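## Task

Press down the lid of the tip box labelled C16 until it latches, while the two remaining lids end up completely open. All three boxes must still rest flat within the locators of their holder plates. The result must hold on its own with no robot support, and the grippers must be released and moved away at the end.

## Robot and tools

Setup: two Doosan M1013 arms, left_arm and right_arm, each with a Robotiq 140 two-finger gripper. Either arm may do the work, and the idle one may be parked out of the way. Three holder plates, H1, H2 and H3, sit left to right as the robot sees them. Each holds a loose tip box. The box ID is printed on a white sticker on the box's front wall. A lid latches once its front edge is pushed fully down. A held part may sometimes get a short random tug.

Frame: one shared scene frame. The origin is on the table surface midway between the arms, +z is up, +x points out over the table, and left_arm sits on the +y side. The arm names do not correspond to image sides. Base poses: left_arm (+0.079, +0.498, 0) m, quat_wxyz (+1.000, 0, 0, -0.030); right_arm (-0.093, -0.521, 0) m, quat_wxyz (+0.999, 0, 0, -0.052). The reported hand position can be off, more so at long reach.

execute_actions: the argument actions is a list holding zero or one item. An empty list sends nothing and returns the state along with the camera images. An action item {"rows": [...], "steps": n} runs n control steps (each 1/30 s, n from 4 to 15, default 15). Each row covers one step, and the final row is repeated if the rows run out. A wait item {"steps": n} (n up to 300) sends nothing and returns after n steps counted from the previous result, including the time spent replying. Setting pictures: true attaches images to any result. A refused call moves nothing.

Each row is one flat list of 18 numbers that covers both arms, even when only one arm moves. Numbers 1 to 9 are left_arm and 10 to 18 are right_arm. For each arm: six absolute joint target angles in radians (waist, shoulder, elbow, forearm roll, wrist pitch, wrist roll, in the same order as Joint positions), then gripper position, force_limit and speed, each in [-1, 1]. Joint ranges: elbow -2.792 to 2.792, all others -6.283 to 6.283. A target more than 0.010 rad beyond a range end, and further out than the last reported angle, is refused. Targets past the real end (which may differ by up to 0.010 rad) are cut off there, and the result then reports "joint sent to its limit", possibly about an earlier action.

Gripper numbers are absolute settings, not offsets. position: +1 is fully open (140 mm), about -0.8 brings the pads together, and -1 closes until blocked. force_limit: roughly 14 N at -1, 60 N at 0, 107 N at +1. speed: about 30, 140 and 250 mm/s at -1, 0 and +1. To keep a gripper as it is, repeat its previous three numbers, because 0 is a real command. To grip, send -1 and confirm object_status 2. To squeeze harder while holding, raise force_limit and switch position between -1 and -0.98. Closed fingertips extend about 33 mm beyond end_effector_position (9 mm when open), and closing pushes them about 24 mm further out, so keep clear of surfaces.

Motion limits: peak joint speeds are 2.09 rad/s (waist, shoulder), 3.14 (elbow) and 3.93 (the wrist joints), reached after 0.3 s, with all joints of an arm arriving together. The target sent each step stays within 0.456 / 0.683 / 0.854 rad of the measured angle (waist and shoulder / elbow / wrist joints). Targets are also scaled back if they would put the gripper more than 70 mm from where it is. Distant goals therefore take several actions. The last 4 steps of every action run after its result is returned. Between calls the arms keep heading for the last target until they nearly stop or a step is HELD.

Results: the state line gives, for each arm, end_effector_position (m), end_effector_quat_wxyz and linear and angular velocities. This point lies between the closed pads, and the fingers point along gripper +z and close along its y. Joint positions and Joint velocities come in one block per arm (rad, rad/s). Joint torques are offset and noisy. object_status: 0 moving, 1 blocked while opening, 2 blocked while closing (holding), 3 reached the target or pads met. position_measured is in counts, from 3 (open) to 230 (closed). HELD marks steps whose row was not fully sent. "joint command not followed" means a clearance check altered the joint targets. MOTOR HOT warns that a motor is overheating, which can lead to an OVER-TEMPERATURE FAULT brake stop.

Avoid: knocking or pushing anything off the table, which ends the scene. Also avoid arm-to-arm collisions or pressing, dropping things, slamming the lid and shoving hard. A torque reaching a joint's load limit (waist and shoulder 309, elbow 145, wrist joints 40.9 N m) or an outside force of 144 N stops that arm for 10 s and drops the rest of the call. Do not shift the boxes out of their locators, and leave the other two lids fully open.

zoom_image: camera (cam_high, cam_low, cam_left_wrist, cam_right_wrist) and region [x0, y0, x1, y1] in pixels of that camera's most recent image, with (0,0) at top left and a maximum of 504 by 504. All images are 504x504. Pinhole-plus-radial calibrations (K, D, T_world_to_cam) are supplied per camera and may be slightly off. Wrist camera poses are derived from the joint readings.

read_manual: section "licences" returns the URDF licence texts and does not move the robot.

finished_scene: pass scene (the current scene number). It ends that scene for good and reports whether the goal was achieved, so release the lid and pull the arm back first.

Each tool is called after ">>>" by a JSON object that holds its "name" and its "arguments", one argument or row to a line.

## Session

>>> {"name": "execute_actions", "arguments": {
  "actions": []
}}

Scene clock: 0.00 s of 7200.00 s.
left_arm: end_effector_position=(+0.4401, -0.2827, +0.3886) position_measured=3 object_status=3 end_effector_quat_wxyz=(+0.696, +0.067, -0.661, +0.271) end_effector_velocity=(+0.001, -0.000, -0.001) end_effector_angular_velocity=(-0.000, -0.000, +0.001) | right_arm: end_effector_position=(+0.6209, -0.5562, +0.1612) position_measured=3 object_status=3 end_effector_quat_wxyz=(-0.001, -0.371, +0.929, -0.023) end_effector_velocity=(-0.000, -0.000, +0.000) end_effector_angular_velocity=(+0.000, -0.000, -0.002)
Joint positions: left_arm=[-0.743  0.735  1.326 -1.537  1.885  3.889] | right_arm=[ 0.026  0.337  1.686 -0.047  1.1    3.896]
Joint velocities: left_arm=[ 0.     0.001 -0.001 -0.    -0.001  0.001] | right_arm=[-0.    -0.     0.     0.     0.     0.001]
Joint torques (N m, as the joint torque sensors report them, + toward a larger angle): no reading

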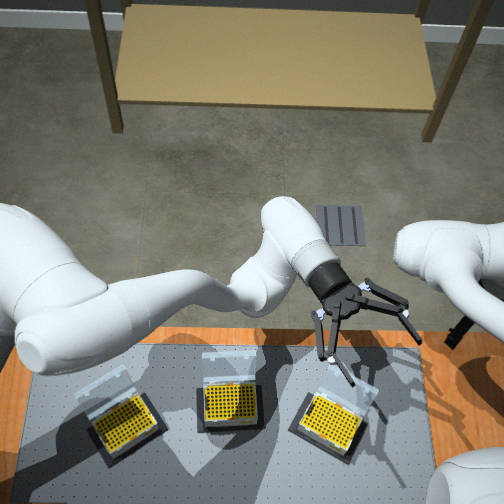

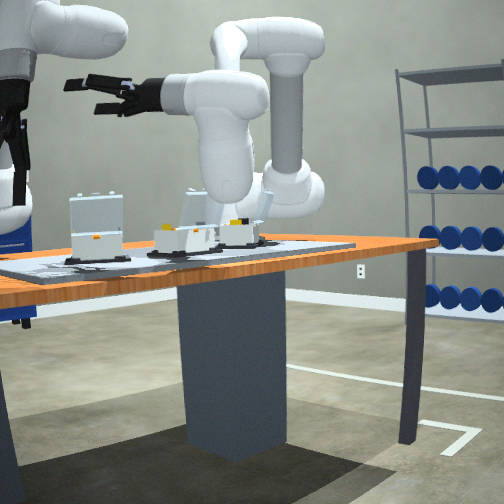

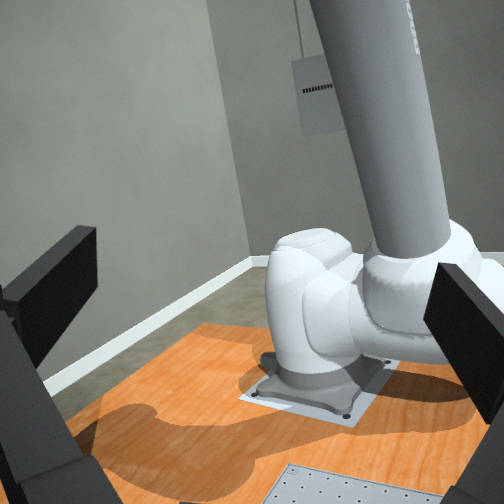

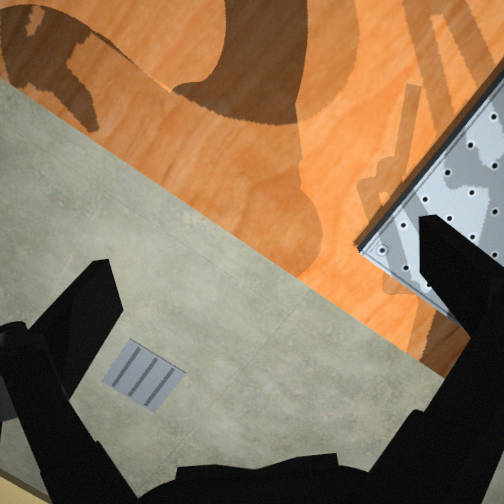

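>>> {"name": "zoom_image", "arguments": {
  "camera": "cam_high",
  "region": [60, 340, 400, 480]
}}

>>> {"name": "zoom_image", "arguments": {
  "camera": "cam_low",
  "region": [50, 170, 290, 280]
}}

Region (60, 340, 400, 480) of cam_high's 504x504 image, scaled by 1.482, with more detail than that image has; it fills the top 208 rows of this view, and the rest is white.

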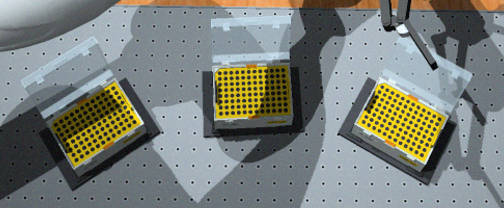

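Region (50, 170, 290, 280) of cam_low's 504x504 image, scaled by 2.100, with more detail than that image has; it fills the top 231 rows of this view, and the rest is white.

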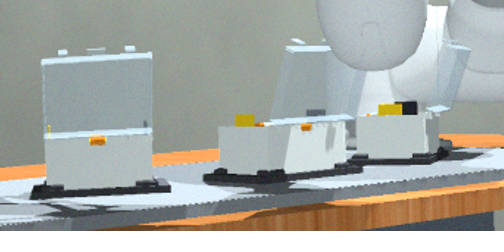

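>>> {"name": "execute_actions", "arguments": {
  "actions": [
    {"rows":[[-1.69,0,1.9,-1.537,1.885,3.889,1,0,0,0.026,0.337,1.686,-0.047,1.1,3.896,1,0,0]],"steps":15}
  ]
}}

>>> {"name": "execute_actions", "arguments": {
  "actions": [
    {"steps":25}
  ]
}}

>>> {"name": "execute_actions", "arguments": {
  "actions": [
    {"rows":[[-1.69,0,1.9,1.083,1.305,0.9,1,0,0,0.026,0.337,1.686,-0.047,1.1,3.896,1,0,0]],"steps":15}
  ]
}}

>>> {"name": "execute_actions", "arguments": {
  "actions": [
    {"steps":30}
  ]
}}

>>> {"name": "execute_actions", "arguments": {
  "actions": [
    {"rows":[[-1.69,0.2,2.2,1.083,1.305,0.9,1,0,0,0.026,0.337,1.686,-0.047,1.1,3.896,1,0,0]],"steps":15}
  ]
}}

>>> {"name": "execute_actions", "arguments": {
  "actions": [
    {"steps":15}
  ],
  "pictures": true
}}

Scene clock: 1.87 s of 7200.00 s.
left_arm: end_effector_position=(+0.2657, -0.2629, +0.4414) position_measured=3 object_status=3 end_effector_quat_wxyz=(+0.719, +0.021, -0.662, +0.210) end_effector_velocity=(-0.531, +0.114, +0.188) end_effector_angular_velocity=(-0.036, -0.022, -0.509) | right_arm: end_effector_position=(+0.6210, -0.5561, +0.1612) position_measured=3 object_status=3 end_effector_quat_wxyz=(-0.001, -0.370, +0.929, -0.023) end_effector_velocity=(-0.000, +0.000, -0.000) end_effector_angular_velocity=(+0.000, +0.001, -0.001)
Joint positions: left_arm=[-0.902  0.576  1.502 -1.537  1.885  3.889] | right_arm=[ 0.026  0.337  1.686 -0.047  1.1    3.896]
Joint velocities: left_arm=[-0.507 -0.507  0.466 -0.001  0.003  0.001] | right_arm=[0.    0.    0.    0.    0.001 0.001]
Joint torques (N m, as the joint torque sensors report them, + toward a larger angle): left_arm=[  1.16 -88.91 -34.99  -1.69   1.65   0.13] | right_arm=[ -0.72 -73.17 -36.35   3.99   0.44  -0.35]
Steps of this call (steps 1 to 45: nothing new was sent; steps 46 to 56: the first 11 steps of this action). Readings (joint positions | what the end effector reports):
46: left_arm=[-0.744 0.734 1.327 -1.537 1.885 3.889] | right_arm=[0.026 0.337 1.686 -0.047 1.100 3.896] | left_arm position_measured=3 object_status=3 | right_arm position_measured=3 object_status=3
47: left_arm=[-0.750 0.728 1.335 -1.537 1.885 3.889] | right_arm=[0.026 0.337 1.686 -0.047 1.100 3.896] | left_arm position_measured=3 object_status=3 | right_arm position_measured=3 object_status=3
49: left_arm=[-0.783 0.695 1.375 -1.537 1.885 3.889] | right_arm=[0.026 0.337 1.686 -0.047 1.100 3.896] | left_arm position_measured=3 object_status=3 | right_arm position_measured=3 object_status=3
53: left_arm=[-0.851 0.627 1.452 -1.537 1.885 3.889] | right_arm=[0.026 0.337 1.686 -0.047 1.100 3.896] | left_arm position_measured=3 object_status=3 | right_arm position_measured=3 object_status=3
56: the state above

Scene clock: 2.70 s of 7200.00 s.
left_arm: end_effector_position=(-0.1317, -0.0669, +0.5769) position_measured=3 object_status=3 end_effector_quat_wxyz=(+0.735, -0.179, -0.651, +0.069) end_effector_velocity=(-0.391, +0.348, +0.102) end_effector_angular_velocity=(-0.133, -0.017, -0.644) | right_arm: end_effector_position=(+0.6210, -0.5561, +0.1612) position_measured=3 object_status=3 end_effector_quat_wxyz=(-0.001, -0.370, +0.929, -0.023) end_effector_velocity=(+0.000, +0.000, -0.000) end_effector_angular_velocity=(-0.000, -0.000, +0.000)
Joint positions: left_arm=[-1.381  0.188  1.776 -1.537  1.885  3.889] | right_arm=[ 0.026  0.337  1.686 -0.047  1.1    3.896]
Joint velocities: left_arm=[-0.643 -0.393  0.258 -0.     0.001 -0.001] | right_arm=[ 0.  0. -0. -0. -0.  0.]
Joint torques (N m, as the joint torque sensors report them, + toward a larger angle): left_arm=[  3.97 -55.13 -35.32  -1.66   1.33   0.33] | right_arm=[ -1.1  -73.07 -36.3    3.9    0.42  -0.39]
Kept back: nothing.
Steps of this call (steps 1 to 4: the last 4 steps of your previous action; steps 5 to 25: the robot went on to your last target). Readings (joint positions | what the end effector reports):
1: left_arm=[-0.919 0.559 1.517 -1.537 1.885 3.889] | right_arm=[0.026 0.337 1.686 -0.047 1.100 3.896] | left_arm position_measured=3 object_status=3 | right_arm position_measured=3 object_status=3
2: left_arm=[-0.936 0.542 1.532 -1.537 1.885 3.889] | right_arm=[0.026 0.337 1.686 -0.047 1.100 3.896] | left_arm position_measured=3 object_status=3 | right_arm position_measured=3 object_status=3
4: left_arm=[-0.971 0.507 1.561 -1.537 1.885 3.889] | right_arm=[0.026 0.337 1.686 -0.047 1.100 3.896] | left_arm position_measured=3 object_status=3 | right_arm position_measured=3 object_status=3
8: left_arm=[-1.041 0.437 1.611 -1.537 1.885 3.889] | right_arm=[0.026 0.337 1.686 -0.047 1.100 3.896] | left_arm position_measured=3 object_status=3 | right_arm position_measured=3 object_status=3
25: the state above

Scene clock: 3.07 s of 7200.00 s.
left_arm: end_effector_position=(-0.1968, -0.0036, +0.4438) position_measured=3 object_status=3 end_effector_quat_wxyz=(-0.545, +0.067, +0.830, +0.102) end_effector_velocity=(+0.054, +0.138, -0.489) end_effector_angular_velocity=(+0.999, -2.082, +0.312) | right_arm: end_effector_position=(+0.6210, -0.5561, +0.1612) position_measured=3 object_status=3 end_effector_quat_wxyz=(-0.001, -0.370, +0.929, -0.023) end_effector_velocity=(+0.000, +0.000, +0.000) end_effector_angular_velocity=(-0.000, -0.001, -0.002)
Joint positions: left_arm=[-1.534  0.095  1.837 -1.116  1.64   3.464] | right_arm=[ 0.026  0.337  1.686 -0.047  1.1    3.896]
Joint velocities: left_arm=[-0.326 -0.199  0.13   1.588 -0.7   -1.589] | right_arm=[ 0.    -0.    -0.     0.    -0.001  0.002]
Joint torques (N m, as the joint torque sensors report them, + toward a larger angle): left_arm=[  2.76 -42.29 -38.94   0.07   1.45   0.05] | right_arm=[ -0.02 -72.58 -36.59   3.9    0.4   -0.29]
Steps of this call (steps 1 to 11: the first 11 steps of this action). Readings (joint positions | what the end effector reports):
1: left_arm=[-1.402 0.175 1.784 -1.537 1.884 3.888] | right_arm=[0.026 0.337 1.686 -0.047 1.100 3.896] | left_arm position_measured=3 object_status=3 | right_arm position_measured=3 object_status=3
2: left_arm=[-1.420 0.164 1.792 -1.529 1.878 3.879] | right_arm=[0.026 0.337 1.686 -0.047 1.100 3.896] | left_arm position_measured=3 object_status=3 | right_arm position_measured=3 object_status=3
4: left_arm=[-1.445 0.149 1.802 -1.470 1.836 3.818] | right_arm=[0.026 0.337 1.686 -0.047 1.100 3.896] | left_arm position_measured=3 object_status=3 | right_arm position_measured=3 object_status=3
8: left_arm=[-1.499 0.116 1.823 -1.273 1.716 3.620] | right_arm=[0.026 0.337 1.686 -0.047 1.100 3.896] | left_arm position_measured=3 object_status=3 | right_arm position_measured=3 object_status=3
11: the state above

Scene clock: 4.07 s of 7200.00 s.
left_arm: end_effector_position=(+0.1977, -0.0452, +0.3057) position_measured=3 object_status=3 end_effector_quat_wxyz=(+0.222, -0.492, +0.828, -0.152) end_effector_velocity=(+0.342, -0.167, +0.232) end_effector_angular_velocity=(-1.347, -1.235, +1.157) | right_arm: end_effector_position=(+0.6210, -0.5561, +0.1612) position_measured=3 object_status=3 end_effector_quat_wxyz=(-0.001, -0.370, +0.929, -0.023) end_effector_velocity=(+0.000, +0.000, -0.000) end_effector_angular_velocity=(-0.000, -0.000, +0.001)
Joint positions: left_arm=[-1.674  0.01   1.894  0.559  1.339  1.746] | right_arm=[ 0.026  0.337  1.686 -0.047  1.1    3.896]
Joint velocities: left_arm=[-0.044 -0.027  0.017  1.428 -0.097 -2.007] | right_arm=[ 0.     0.     0.    -0.    -0.    -0.001]
Joint torques (N m, as the joint torque sensors report them, + toward a larger angle): left_arm=[  1.86 -34.88 -40.26   5.06   0.66   0.26] | right_arm=[ -0.62 -73.   -36.58   3.92   0.32  -0.41]
Kept back: nothing.
Steps of this call (steps 1 to 4: the last 4 steps of your previous action; steps 5 to 30: the robot went on to your last target). Readings (joint positions | what the end effector reports):
1: left_arm=[-1.545 0.088 1.842 -1.061 1.617 3.409] | right_arm=[0.026 0.337 1.686 -0.047 1.100 3.896] | left_arm position_measured=3 object_status=3 | right_arm position_measured=3 object_status=3
2: left_arm=[-1.555 0.082 1.846 -1.006 1.595 3.354] | right_arm=[0.026 0.337 1.686 -0.047 1.100 3.896] | left_arm position_measured=3 object_status=3 | right_arm position_measured=3 object_status=3
4: left_arm=[-1.574 0.071 1.853 -0.893 1.555 3.241] | right_arm=[0.026 0.337 1.686 -0.047 1.100 3.896] | left_arm position_measured=3 object_status=3 | right_arm position_measured=3 object_status=3
8: left_arm=[-1.604 0.052 1.866 -0.663 1.489 3.011] | right_arm=[0.026 0.337 1.686 -0.047 1.100 3.896] | left_arm position_measured=3 object_status=3 | right_arm position_measured=3 object_status=3
30: the state above

Scene clock: 4.43 s of 7200.00 s.
left_arm: end_effector_position=(+0.2896, -0.0187, +0.2172) position_measured=3 object_status=3 end_effector_quat_wxyz=(+0.351, -0.572, +0.684, -0.286) end_effector_velocity=(+0.210, +0.167, -0.340) end_effector_angular_velocity=(-0.309, -1.030, +0.283) | right_arm: end_effector_position=(+0.6210, -0.5561, +0.1612) position_measured=3 object_status=3 end_effector_quat_wxyz=(-0.001, -0.370, +0.929, -0.023) end_effector_velocity=(+0.000, +0.000, +0.000) end_effector_angular_velocity=(-0.000, -0.001, +0.000)
Joint positions: left_arm=[-1.686  0.144  2.11   0.962  1.313  1.098] | right_arm=[ 0.026  0.337  1.686 -0.047  1.1    3.896]
Joint velocities: left_arm=[-0.033  0.508  0.807  1.079 -0.069 -1.765] | right_arm=[ 0.    -0.    -0.     0.    -0.001 -0.   ]
Joint torques (N m, as the joint torque sensors report them, + toward a larger angle): left_arm=[  2.36 -46.11 -35.78   3.66   1.18   0.67] | right_arm=[ -0.56 -72.36 -36.64   3.92   0.33  -0.39]
Steps of this call (steps 1 to 11: the first 11 steps of this action). Readings (joint positions | what the end effector reports):
1: left_arm=[-1.675 0.009 1.894 0.606 1.336 1.677] | right_arm=[0.026 0.337 1.686 -0.047 1.100 3.896] | left_arm position_measured=3 object_status=3 | right_arm position_measured=3 object_status=3
2: left_arm=[-1.677 0.010 1.897 0.648 1.334 1.611] | right_arm=[0.026 0.337 1.686 -0.047 1.100 3.896] | left_arm position_measured=3 object_status=3 | right_arm position_measured=3 object_status=3
4: left_arm=[-1.679 0.027 1.923 0.720 1.329 1.494] | right_arm=[0.026 0.337 1.686 -0.047 1.100 3.896] | left_arm position_measured=3 object_status=3 | right_arm position_measured=3 object_status=3
8: left_arm=[-1.683 0.093 2.029 0.853 1.320 1.275] | right_arm=[0.026 0.337 1.686 -0.047 1.100 3.896] | left_arm position_measured=3 object_status=3 | right_arm position_measured=3 object_status=3
11: the state above

Scene clock: 4.93 s of 7200.00 s.
left_arm: end_effector_position=(+0.3112, -0.0002, +0.1820) position_measured=3 object_status=3 end_effector_quat_wxyz=(-0.378, +0.568, -0.653, +0.328) end_effector_velocity=(+0.000, +0.000, +0.000) end_effector_angular_velocity=(+0.001, -0.001, -0.000) | right_arm: end_effector_position=(+0.6210, -0.5561, +0.1612) position_measured=3 object_status=3 end_effector_quat_wxyz=(-0.001, -0.370, +0.929, -0.023) end_effector_velocity=(+0.000, -0.000, -0.000) end_effector_angular_velocity=(-0.000, -0.000, -0.000)
Joint positions: left_arm=[-1.69   0.2    2.2    1.083  1.305  0.9  ] | right_arm=[ 0.026  0.337  1.686 -0.047  1.1    3.896]
Joint velocities: left_arm=[ 0.    -0.     0.     0.     0.001  0.001] | right_arm=[-0.  0.  0.  0. -0.  0.]
Joint torques (N m, as the joint torque sensors report them, + toward a larger angle): left_arm=[  0.26 -45.11 -31.93   3.43   1.81   0.38] | right_arm=[ -1.9  -73.21 -36.42   3.84   0.37  -0.35]
Kept back: nothing.
Steps of this call (steps 1 to 4: the last 4 steps of your previous action; steps 5 to 15: the robot went on to your last target). Readings (joint positions | what the end effector reports):
1: left_arm=[-1.687 0.160 2.137 0.998 1.311 1.039] | right_arm=[0.026 0.337 1.686 -0.047 1.100 3.896] | left_arm position_measured=3 object_status=3 | right_arm position_measured=3 object_status=3
2: left_arm=[-1.688 0.175 2.160 1.029 1.309 0.988] | right_arm=[0.026 0.337 1.686 -0.047 1.100 3.896] | left_arm position_measured=3 object_status=3 | right_arm position_measured=3 object_status=3
4: left_arm=[-1.690 0.194 2.191 1.071 1.306 0.920] | right_arm=[0.026 0.337 1.686 -0.047 1.100 3.896] | left_arm position_measured=3 object_status=3 | right_arm position_measured=3 object_status=3
8: left_arm=[-1.690 0.200 2.200 1.083 1.305 0.900] | right_arm=[0.026 0.337 1.686 -0.047 1.100 3.896] | left_arm position_measured=3 object_status=3 | right_arm position_measured=3 object_status=3
15: the state above
camera_calibration (this result's frames):
cam_left_wrist: T_world_to_cam=[[-0.467075, 0.0459721, -0.883022, 0.312281], [-0.305001, 0.928979, 0.209695, 0.0656894], [0.829949, 0.367266, -0.419882, -0.0026136], [0, 0, 0, 1]] pos_world=[0.168063, -0.0744205, 0.260879]
cam_right_wrist: T_world_to_cam=[[-0.580192, 0.810875, -0.0765412, 0.828943], [0.751614, 0.569243, 0.333225, -0.197487], [0.313774, 0.135805, -0.939735, 0.217685], [0, 0, 0, 1]] pos_world=[0.561076, -0.589314, 0.333822]

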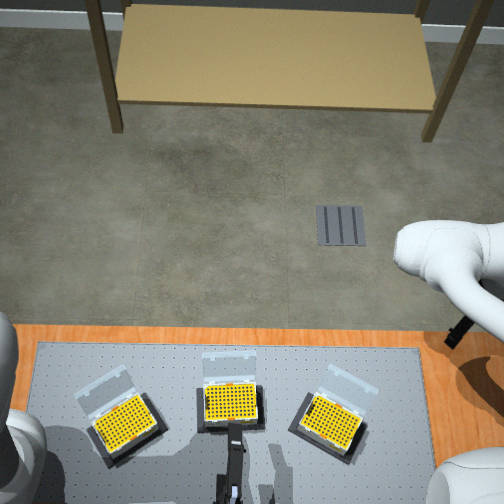

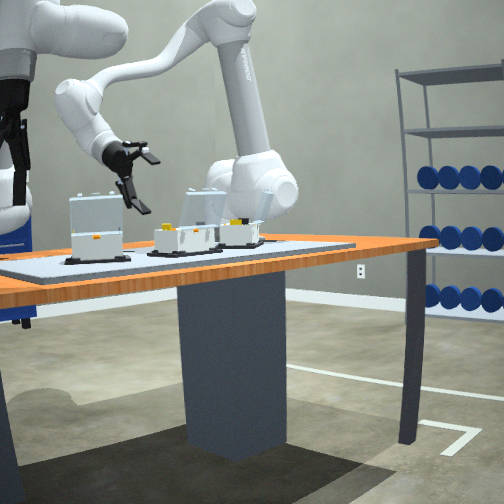

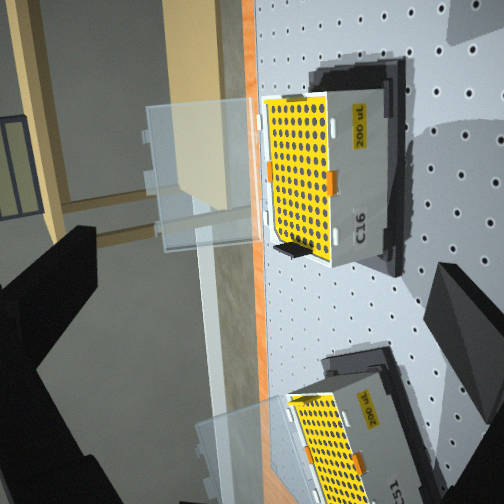

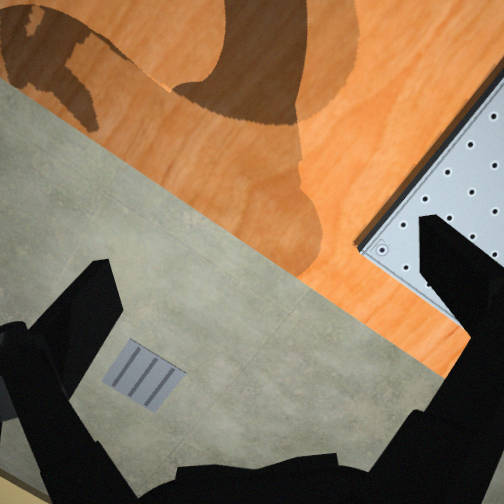

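>>> {"name": "zoom_image", "arguments": {
  "camera": "cam_left_wrist",
  "region": [130, 50, 430, 300]
}}

>>> {"name": "zoom_image", "arguments": {
  "camera": "cam_high",
  "region": [180, 340, 290, 450]
}}

Region (130, 50, 430, 300) of cam_left_wrist's 504x504 image, scaled by 1.680, with more detail than that image has.

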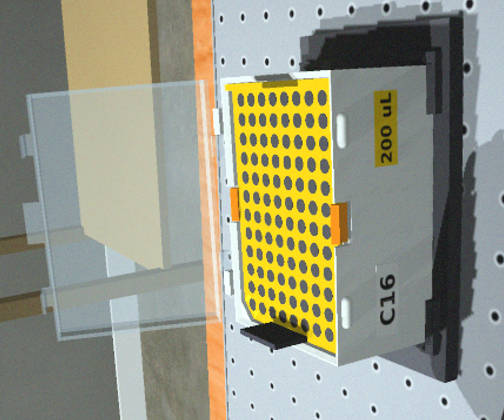

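Region (180, 340, 290, 450) of cam_high's 504x504 image, scaled by 4.582, with more detail than that image has.

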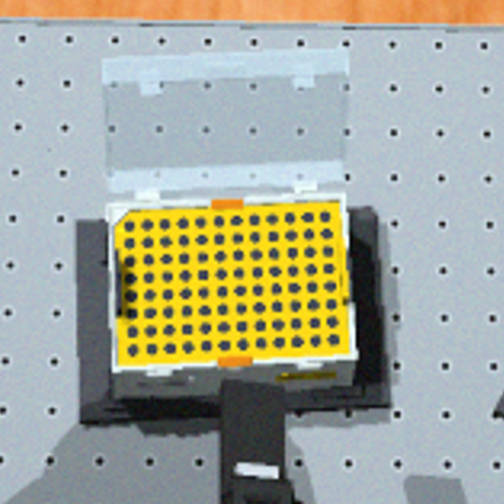

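>>> {"name": "execute_actions", "arguments": {
  "actions": [
    {"rows":[[-1.69,0,1.9,0,1.24,0.9,-0.8,0,0,0.026,0.337,1.686,-0.047,1.1,3.896,1,0,0]],"steps":15}
  ]
}}

>>> {"name": "execute_actions", "arguments": {
  "actions": [
    {"rows":[[-0.685,0.295,1.554,0,1.293,0.9,-0.8,0,0,0.026,0.337,1.686,-0.047,1.1,3.896,1,0,0]],"steps":15}
  ]
}}

>>> {"name": "execute_actions", "arguments": {
  "actions": [
    {"steps":20}
  ],
  "pictures": true
}}

Scene clock: 6.10 s of 7200.00 s.
left_arm: end_effector_position=(+0.1964, +0.0015, +0.1889) position_measured=77 object_status=0 end_effector_quat_wxyz=(-0.211, +0.756, -0.590, +0.191) end_effector_velocity=(-0.464, -0.031, +0.060) end_effector_angular_velocity=(-0.524, +1.545, +0.856) | right_arm: end_effector_position=(+0.6210, -0.5561, +0.1612) position_measured=3 object_status=3 end_effector_quat_wxyz=(-0.001, -0.370, +0.929, -0.023) end_effector_velocity=(-0.000, +0.000, -0.000) end_effector_angular_velocity=(+0.000, +0.000, -0.000)
Joint positions: left_arm=[-1.69   0.097  2.045  0.565  1.271  0.9  ] | right_arm=[ 0.026  0.337  1.686 -0.047  1.1    3.896]
Joint velocities: left_arm=[ 0.    -0.285 -0.427 -1.662 -0.095 -0.   ] | right_arm=[ 0.     0.     0.    -0.    -0.     0.001]
Joint torques (N m, as the joint torque sensors report them, + toward a larger angle): left_arm=[  0.9  -37.79 -36.     4.66   1.34   0.21] | right_arm=[ -0.56 -72.67 -36.4    3.87   0.47  -0.31]
Steps of this call (steps 1 to 15: the robot went on to your last target; steps 16 to 24: nothing new was sent; steps 25 to 35: the first 11 steps of this action). Readings (joint positions | what the end effector reports):
25: left_arm=[-1.690 0.200 2.200 1.082 1.305 0.900] | right_arm=[0.026 0.337 1.686 -0.047 1.100 3.896] | left_arm position_measured=3 object_status=0 | right_arm position_measured=3 object_status=3
26: left_arm=[-1.690 0.198 2.196 1.070 1.304 0.900] | right_arm=[0.026 0.337 1.686 -0.047 1.100 3.896] | left_arm position_measured=9 object_status=0 | right_arm position_measured=3 object_status=3
28: left_arm=[-1.690 0.182 2.173 1.004 1.299 0.900] | right_arm=[0.026 0.337 1.686 -0.047 1.100 3.896] | left_arm position_measured=24 object_status=0 | right_arm position_measured=3 object_status=3
32: left_arm=[-1.690 0.127 2.091 0.745 1.281 0.900] | right_arm=[0.026 0.337 1.686 -0.047 1.100 3.896] | left_arm position_measured=55 object_status=0 | right_arm position_measured=3 object_status=3
35: the state above

Scene clock: 6.60 s of 7200.00 s.
left_arm: end_effector_position=(+0.1962, -0.0983, +0.2440) position_measured=191 object_status=0 end_effector_quat_wxyz=(-0.054, +0.903, -0.424, +0.046) end_effector_velocity=(+0.440, -0.151, +0.038) end_effector_angular_velocity=(-0.132, +0.266, +0.969) | right_arm: end_effector_position=(+0.6210, -0.5561, +0.1612) position_measured=3 object_status=3 end_effector_quat_wxyz=(-0.001, -0.370, +0.929, -0.023) end_effector_velocity=(+0.000, -0.000, +0.000) end_effector_angular_velocity=(-0.000, -0.000, +0.001)
Joint positions: left_arm=[-1.445  0.154  1.768  0.138  1.274  0.9  ] | right_arm=[ 0.026  0.337  1.686 -0.047  1.1    3.896]
Joint velocities: left_arm=[ 0.864  0.302 -0.454 -0.294  0.038  0.   ] | right_arm=[-0.     0.    -0.    -0.    -0.    -0.001]
Joint torques (N m, as the joint torque sensors report them, + toward a larger angle): left_arm=[  6.52 -60.01 -39.17   4.55   1.24   0.28] | right_arm=[ -0.98 -73.15 -36.77   3.87   0.37  -0.37]
Steps of this call (steps 1 to 4: the last 4 steps of your previous action; steps 5 to 15: the first 11 steps of this action). Readings (joint positions | what the end effector reports):
5: left_arm=[-1.690 0.052 1.977 0.305 1.257 0.900] | right_arm=[0.026 0.337 1.686 -0.047 1.100 3.896] | left_arm position_measured=115 object_status=0 | right_arm position_measured=3 object_status=3
6: left_arm=[-1.685 0.049 1.959 0.267 1.257 0.900] | right_arm=[0.026 0.337 1.686 -0.047 1.100 3.896] | left_arm position_measured=123 object_status=0 | right_arm position_measured=3 object_status=3
8: left_arm=[-1.654 0.059 1.910 0.228 1.261 0.900] | right_arm=[0.026 0.337 1.686 -0.047 1.100 3.896] | left_arm position_measured=138 object_status=0 | right_arm position_measured=3 object_status=3
12: left_arm=[-1.533 0.119 1.820 0.172 1.269 0.900] | right_arm=[0.026 0.337 1.686 -0.047 1.100 3.896] | left_arm position_measured=168 object_status=0 | right_arm position_measured=3 object_status=3
15: the state above

Scene clock: 7.27 s of 7200.00 s.
left_arm: end_effector_position=(+0.5092, -0.0451, +0.2565) position_measured=229 object_status=3 end_effector_quat_wxyz=(-0.015, +0.988, -0.151, +0.007) end_effector_velocity=(+0.435, +0.235, +0.012) end_effector_angular_velocity=(-0.093, +0.062, +0.793) | right_arm: end_effector_position=(+0.6210, -0.5561, +0.1612) position_measured=3 object_status=3 end_effector_quat_wxyz=(-0.001, -0.370, +0.929, -0.023) end_effector_velocity=(-0.000, +0.000, -0.000) end_effector_angular_velocity=(+0.000, +0.000, -0.000)
Joint positions: left_arm=[-0.904  0.263  1.603  0.031  1.289  0.9  ] | right_arm=[ 0.026  0.337  1.686 -0.047  1.1    3.896]
Joint velocities: left_arm=[ 0.76   0.11  -0.168 -0.108  0.017 -0.001] | right_arm=[ 0.  0.  0. -0.  0.  0.]
Joint torques (N m, as the joint torque sensors report them, + toward a larger angle): left_arm=[  3.42 -62.8  -40.36   4.38   0.56   0.31] | right_arm=[ -0.55 -72.67 -37.1    3.88   0.35  -0.39]
Kept back: nothing.
Steps of this call (steps 1 to 4: the last 4 steps of your previous action; steps 5 to 20: the robot went on to your last target). Readings (joint positions | what the end effector reports):
1: left_arm=[-1.416 0.163 1.753 0.129 1.275 0.900] | right_arm=[0.026 0.337 1.686 -0.047 1.100 3.896] | left_arm position_measured=199 object_status=0 | right_arm position_measured=3 object_status=3
2: left_arm=[-1.387 0.172 1.739 0.120 1.276 0.900] | right_arm=[0.026 0.337 1.686 -0.047 1.100 3.896] | left_arm position_measured=206 object_status=0 | right_arm position_measured=3 object_status=3
4: left_arm=[-1.330 0.188 1.715 0.104 1.279 0.900] | right_arm=[0.026 0.337 1.686 -0.047 1.100 3.896] | left_arm position_measured=221 object_status=0 | right_arm position_measured=3 object_status=3
8: left_arm=[-1.219 0.214 1.677 0.080 1.282 0.900] | right_arm=[0.026 0.337 1.686 -0.047 1.100 3.896] | left_arm position_measured=229 object_status=0 | right_arm position_measured=3 object_status=3
20: the state above
camera_calibration (this result's frames):
cam_left_wrist: T_world_to_cam=[[-0.206933, -0.976089, -0.0665471, 0.08468], [-0.91859, 0.170433, 0.356574, 0.392753], [-0.336707, 0.134917, -0.931894, 0.595777], [0, 0, 0, 1]] pos_world=[0.578905, -0.064663, 0.420791]
cam_right_wrist: T_world_to_cam=[[-0.580192, 0.810875, -0.0765413, 0.828943], [0.751614, 0.569243, 0.333225, -0.197487], [0.313775, 0.135805, -0.939735, 0.217684], [0, 0, 0, 1]] pos_world=[0.561076, -0.589314, 0.333822]

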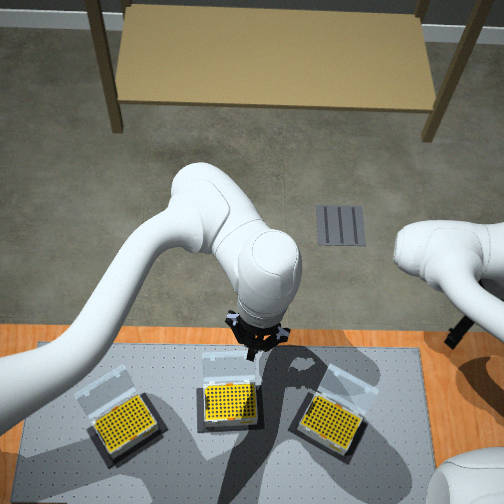

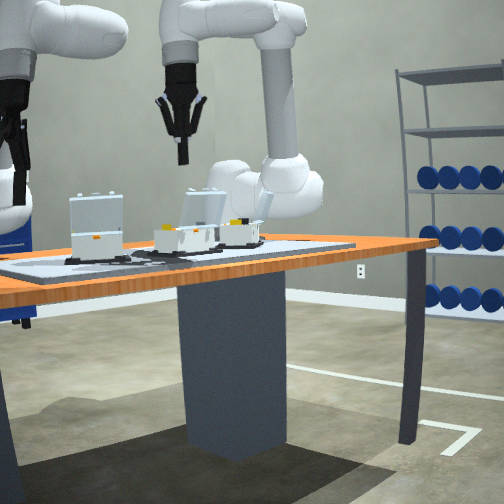

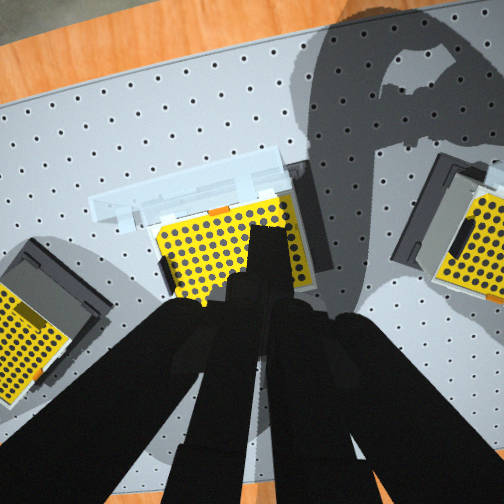

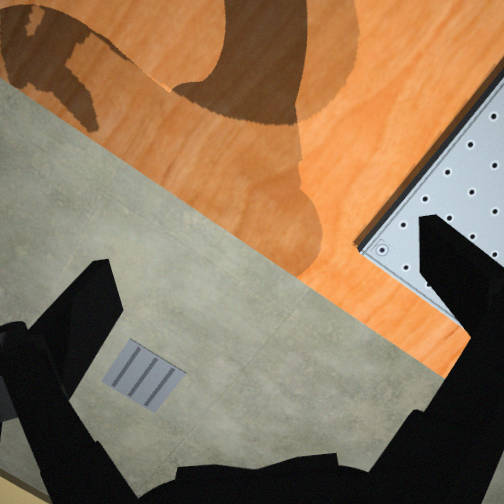

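>>> {"name": "execute_actions", "arguments": {
  "actions": [
    {"rows":[[-0.685,0.366,1.686,0,1.09,0.9,-0.8,0,0,0.026,0.337,1.686,-0.047,1.1,3.896,1,0,0]],"steps":15}
  ]
}}

>>> {"name": "execute_actions", "arguments": {
  "actions": [
    {"steps":8}
  ],
  "pictures": true
}}

Scene clock: 7.77 s of 7200.00 s.
left_arm: end_effector_position=(+0.6289, +0.0368, +0.1408) position_measured=229 object_status=3 end_effector_quat_wxyz=(-0.000, +0.999, -0.038, -0.000) end_effector_velocity=(+0.008, -0.001, -0.001) end_effector_angular_velocity=(-0.014, -0.015, +0.007) | right_arm: end_effector_position=(+0.6210, -0.5561, +0.1612) position_measured=3 object_status=3 end_effector_quat_wxyz=(-0.001, -0.370, +0.929, -0.023) end_effector_velocity=(-0.000, +0.000, -0.000) end_effector_angular_velocity=(+0.000, +0.001, +0.001)
Joint positions: left_arm=[-0.685  0.366  1.685  0.     1.091  0.9  ] | right_arm=[ 0.026  0.337  1.686 -0.047  1.1    3.896]
Joint velocities: left_arm=[ 0.006  0.002  0.    -0.001 -0.022  0.   ] | right_arm=[ 0.     0.     0.001  0.    -0.    -0.001]
Joint torques (N m, as the joint torque sensors report them, + toward a larger angle): left_arm=[  2.48 -76.78 -39.91   4.9   -0.04   0.2 ] | right_arm=[ -0.61 -73.36 -36.7    3.83   0.32  -0.29]
Steps of this call (steps 1 to 4: the robot went on to your last target; steps 5 to 15: the first 11 steps of this action). Readings (joint positions | what the end effector reports):
5: left_arm=[-0.778 0.282 1.575 0.013 1.291 0.900] | right_arm=[0.026 0.337 1.686 -0.047 1.100 3.896] | left_arm position_measured=229 object_status=3 | right_arm position_measured=3 object_status=3
6: left_arm=[-0.758 0.288 1.575 0.011 1.284 0.900] | right_arm=[0.026 0.337 1.686 -0.047 1.100 3.896] | left_arm position_measured=229 object_status=3 | right_arm position_measured=3 object_status=3
8: left_arm=[-0.736 0.312 1.603 0.007 1.232 0.900] | right_arm=[0.026 0.337 1.686 -0.047 1.100 3.896] | left_arm position_measured=229 object_status=3 | right_arm position_measured=3 object_status=3
12: left_arm=[-0.694 0.357 1.673 0.001 1.113 0.900] | right_arm=[0.026 0.337 1.686 -0.047 1.100 3.896] | left_arm position_measured=229 object_status=3 | right_arm position_measured=3 object_status=3
15: the state above

Scene clock: 8.03 s of 7200.00 s.
left_arm: end_effector_position=(+0.6291, +0.0370, +0.1402) position_measured=229 object_status=3 end_effector_quat_wxyz=(-0.000, +0.999, -0.037, -0.000) end_effector_velocity=(-0.000, +0.000, -0.000) end_effector_angular_velocity=(+0.000, -0.000, -0.000) | right_arm: end_effector_position=(+0.6210, -0.5561, +0.1612) position_measured=3 object_status=3 end_effector_quat_wxyz=(-0.001, -0.370, +0.929, -0.023) end_effector_velocity=(-0.000, -0.000, +0.000) end_effector_angular_velocity=(+0.000, +0.000, -0.000)
Joint positions: left_arm=[-0.685  0.366  1.686  0.     1.09   0.9  ] | right_arm=[ 0.026  0.337  1.686 -0.047  1.1    3.896]
Joint velocities: left_arm=[ 0.    -0.     0.001  0.    -0.     0.   ] | right_arm=[-0. -0. -0.  0.  0.  0.]
Joint torques (N m, as the joint torque sensors report them, + toward a larger angle): left_arm=[ -0.02 -67.86 -38.13   4.45   0.31   0.24] | right_arm=[ -0.55 -73.57 -36.47   3.81   0.27  -0.38]
Kept back: nothing.
Steps of this call (steps 1 to 4: the last 4 steps of your previous action; steps 5 to 8: the robot went on to your last target). Readings (joint positions | what the end effector reports):
1: left_arm=[-0.685 0.366 1.685 0.000 1.090 0.900] | right_arm=[0.026 0.337 1.686 -0.047 1.100 3.896] | left_arm position_measured=229 object_status=3 | right_arm position_measured=3 object_status=3
2: left_arm=[-0.685 0.366 1.686 0.000 1.090 0.900] | right_arm=[0.026 0.337 1.686 -0.047 1.100 3.896] | left_arm position_measured=229 object_status=3 | right_arm position_measured=3 object_status=3
4: left_arm=[-0.685 0.366 1.686 0.000 1.090 0.900] | right_arm=[0.026 0.337 1.686 -0.047 1.100 3.896] | left_arm position_measured=229 object_status=3 | right_arm position_measured=3 object_status=3
8: the state above
camera_calibration (this result's frames):
cam_left_wrist: T_world_to_cam=[[0.018864, -0.999162, -0.0363318, 0.0364656], [-0.929212, -0.0309338, 0.368251, 0.542834], [-0.369066, 0.0268133, -0.929016, 0.540652], [0, 0, 0, 1]] pos_world=[0.703256, 0.0387303, 0.3037]
cam_right_wrist: T_world_to_cam=[[-0.580192, 0.810875, -0.0765411, 0.828943], [0.751614, 0.569243, 0.333225, -0.197487], [0.313774, 0.135805, -0.939735, 0.217685], [0, 0, 0, 1]] pos_world=[0.561076, -0.589314, 0.333822]

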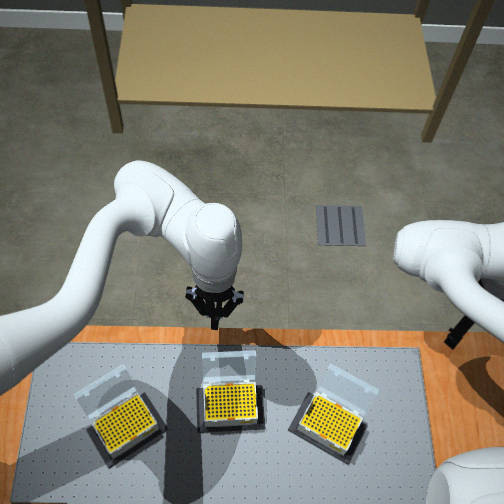

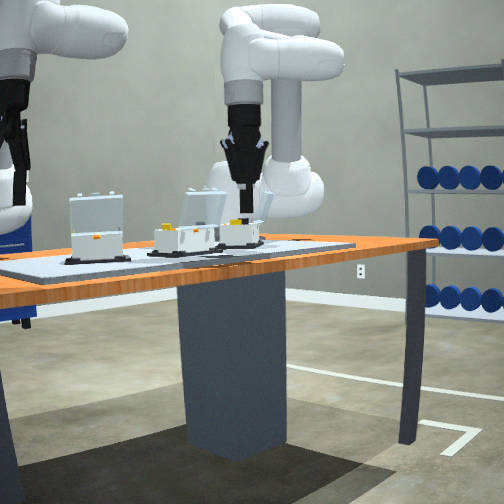

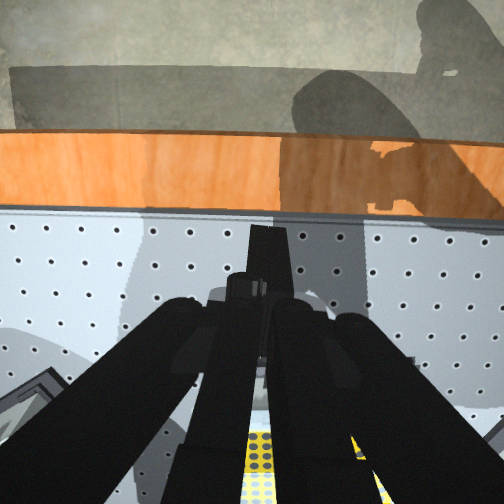

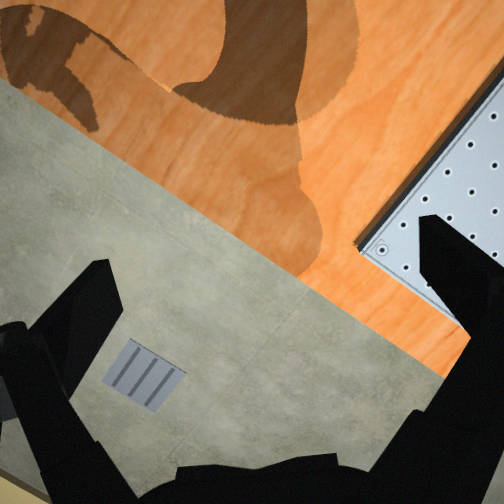

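>>> {"name": "execute_actions", "arguments": {
  "actions": [
    {"rows":[[-0.72,0.329,1.739,0,1.074,0.9,-0.8,0,0,0.026,0.337,1.686,-0.047,1.1,3.896,1,0,0],[-0.72,0.329,1.739,0,1.074,0.9,-0.8,0,0,0.026,0.337,1.686,-0.047,1.1,3.896,1,0,0],[-0.72,0.329,1.739,0,1.074,0.9,-0.8,0,0,0.026,0.337,1.686,-0.047,1.1,3.896,1,0,0],[-0.72,0.329,1.739,0,1.074,0.9,-0.8,0,0,0.026,0.337,1.686,-0.047,1.1,3.896,1,0,0],[-0.72,0.329,1.739,0,1.074,0.9,-0.8,0,0,0.026,0.337,1.686,-0.047,1.1,3.896,1,0,0],[-0.72,0.329,1.739,0,1.074,0.9,-0.8,0,0,0.026,0.337,1.686,-0.047,1.1,3.896,1,0,0],[-0.756,0.291,1.792,0,1.059,0.9,-0.8,0,0,0.026,0.337,1.686,-0.047,1.1,3.896,1,0,0]],"steps":15}
  ]
}}

>>> {"name": "execute_actions", "arguments": {
  "actions": [
    {"steps":8}
  ],
  "pictures": true
}}

Scene clock: 8.77 s of 7200.00 s.
left_arm: end_effector_position=(+0.5609, +0.0372, +0.1401) position_measured=229 object_status=3 end_effector_quat_wxyz=(-0.000, +0.997, -0.072, -0.000) end_effector_velocity=(-0.082, +0.006, -0.003) end_effector_angular_velocity=(+0.003, +0.002, -0.084) | right_arm: end_effector_position=(+0.6210, -0.5561, +0.1612) position_measured=3 object_status=3 end_effector_quat_wxyz=(-0.001, -0.370, +0.929, -0.023) end_effector_velocity=(-0.000, -0.000, -0.000) end_effector_angular_velocity=(+0.000, +0.000, -0.001)
Joint positions: left_arm=[-0.754  0.293  1.789 -0.     1.06   0.9  ] | right_arm=[ 0.026  0.337  1.686 -0.047  1.1    3.896]
Joint velocities: left_arm=[-0.084 -0.087  0.125  0.    -0.034  0.   ] | right_arm=[-0.    -0.     0.    -0.     0.     0.001]
Joint torques (N m, as the joint torque sensors report them, + toward a larger angle): left_arm=[ 10.25 -44.16 -44.21   5.76  -0.88   0.05] | right_arm=[ -1.11 -73.05 -36.69   3.82   0.28  -0.3 ]
Steps of this call (steps 1 to 11: the robot went on to your last target; steps 12 to 22: the first 11 steps of this action). Readings (joint positions | what the end effector reports):
12: left_arm=[-0.686 0.365 1.687 0.000 1.090 0.900] | right_arm=[0.026 0.337 1.686 -0.047 1.100 3.896] | left_arm position_measured=229 object_status=3 | right_arm position_measured=3 object_status=3
13: left_arm=[-0.691 0.360 1.696 0.000 1.087 0.900] | right_arm=[0.026 0.337 1.686 -0.047 1.100 3.896] | left_arm position_measured=229 object_status=3 | right_arm position_measured=3 object_status=3
15: left_arm=[-0.713 0.336 1.729 -0.000 1.077 0.900] | right_arm=[0.026 0.337 1.686 -0.047 1.100 3.896] | left_arm position_measured=229 object_status=3 | right_arm position_measured=3 object_status=3
19: left_arm=[-0.727 0.322 1.749 -0.000 1.071 0.900] | right_arm=[0.026 0.337 1.686 -0.047 1.100 3.896] | left_arm position_measured=229 object_status=3 | right_arm position_measured=3 object_status=3
22: the state above

Scene clock: 9.03 s of 7200.00 s.
left_arm: end_effector_position=(+0.5592, +0.0373, +0.1399) position_measured=229 object_status=3 end_effector_quat_wxyz=(-0.000, +0.997, -0.073, -0.000) end_effector_velocity=(-0.001, +0.000, -0.000) end_effector_angular_velocity=(+0.000, +0.000, +0.001) | right_arm: end_effector_position=(+0.6210, -0.5561, +0.1612) position_measured=3 object_status=3 end_effector_quat_wxyz=(-0.001, -0.370, +0.929, -0.023) end_effector_velocity=(-0.001, +0.000, -0.000) end_effector_angular_velocity=(+0.000, +0.002, -0.000)
Joint positions: left_arm=[-0.756  0.291  1.792 -0.     1.059  0.9  ] | right_arm=[ 0.026  0.337  1.686 -0.047  1.1    3.896]
Joint velocities: left_arm=[-0.001 -0.     0.001 -0.     0.    -0.001] | right_arm=[-0.     0.     0.    -0.     0.001 -0.   ]
Joint torques (N m, as the joint torque sensors report them, + toward a larger angle): left_arm=[ -0.37 -61.29 -38.8    3.99   0.26  -0.09] | right_arm=[ -0.79 -72.97 -36.63   3.81   0.33  -0.37]
Kept back: nothing.
Steps of this call (steps 1 to 4: the last 4 steps of your previous action; steps 5 to 8: the robot went on to your last target). Readings (joint positions | what the end effector reports):
1: left_arm=[-0.755 0.292 1.791 -0.000 1.059 0.900] | right_arm=[0.026 0.337 1.686 -0.047 1.100 3.896] | left_arm position_measured=229 object_status=3 | right_arm position_measured=3 object_status=3
2: left_arm=[-0.756 0.291 1.792 -0.000 1.059 0.900] | right_arm=[0.026 0.337 1.686 -0.047 1.100 3.896] | left_arm position_measured=229 object_status=3 | right_arm position_measured=3 object_status=3
4: left_arm=[-0.756 0.291 1.792 -0.000 1.059 0.900] | right_arm=[0.026 0.337 1.686 -0.047 1.100 3.896] | left_arm position_measured=229 object_status=3 | right_arm position_measured=3 object_status=3
8: the state above
camera_calibration (this result's frames):
cam_left_wrist: T_world_to_cam=[[-0.0519914, -0.997986, -0.0363533, 0.077594], [-0.92904, 0.0349828, 0.368321, 0.475446], [-0.366308, 0.0529232, -0.928987, 0.512063], [0, 0, 0, 1]] pos_world=[0.633315, 0.0337052, 0.303404]
cam_right_wrist: T_world_to_cam=[[-0.580192, 0.810875, -0.0765412, 0.828943], [0.751614, 0.569243, 0.333225, -0.197487], [0.313775, 0.135805, -0.939735, 0.217685], [0, 0, 0, 1]] pos_world=[0.561076, -0.589314, 0.333822]

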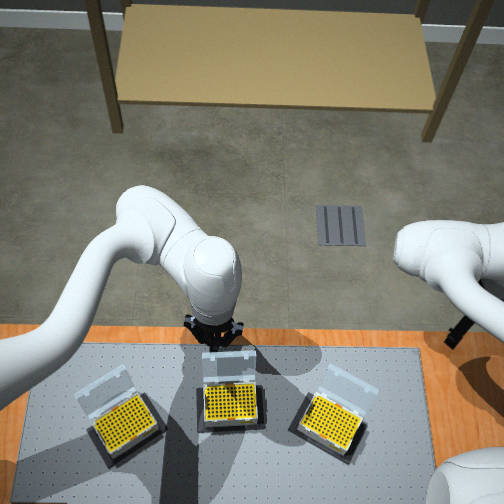

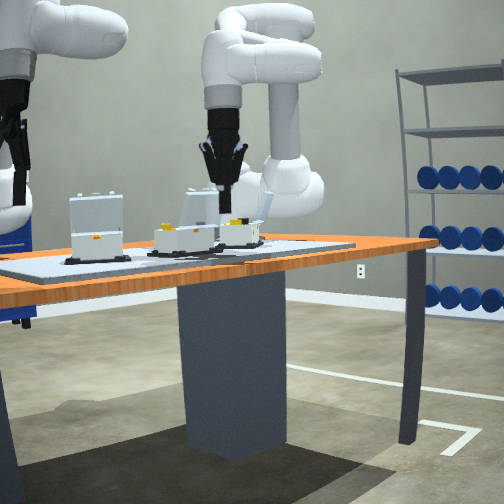

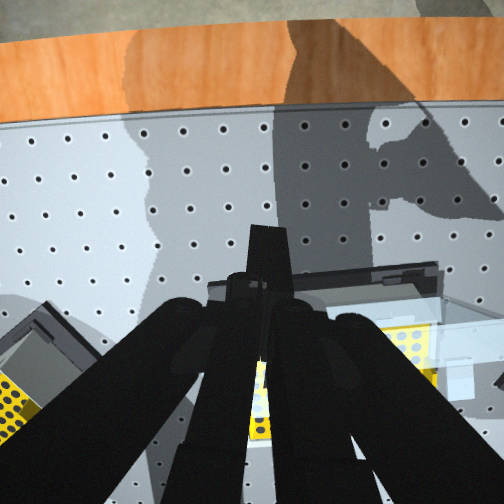

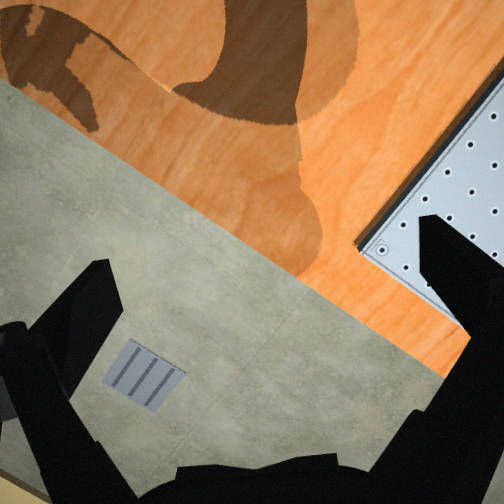

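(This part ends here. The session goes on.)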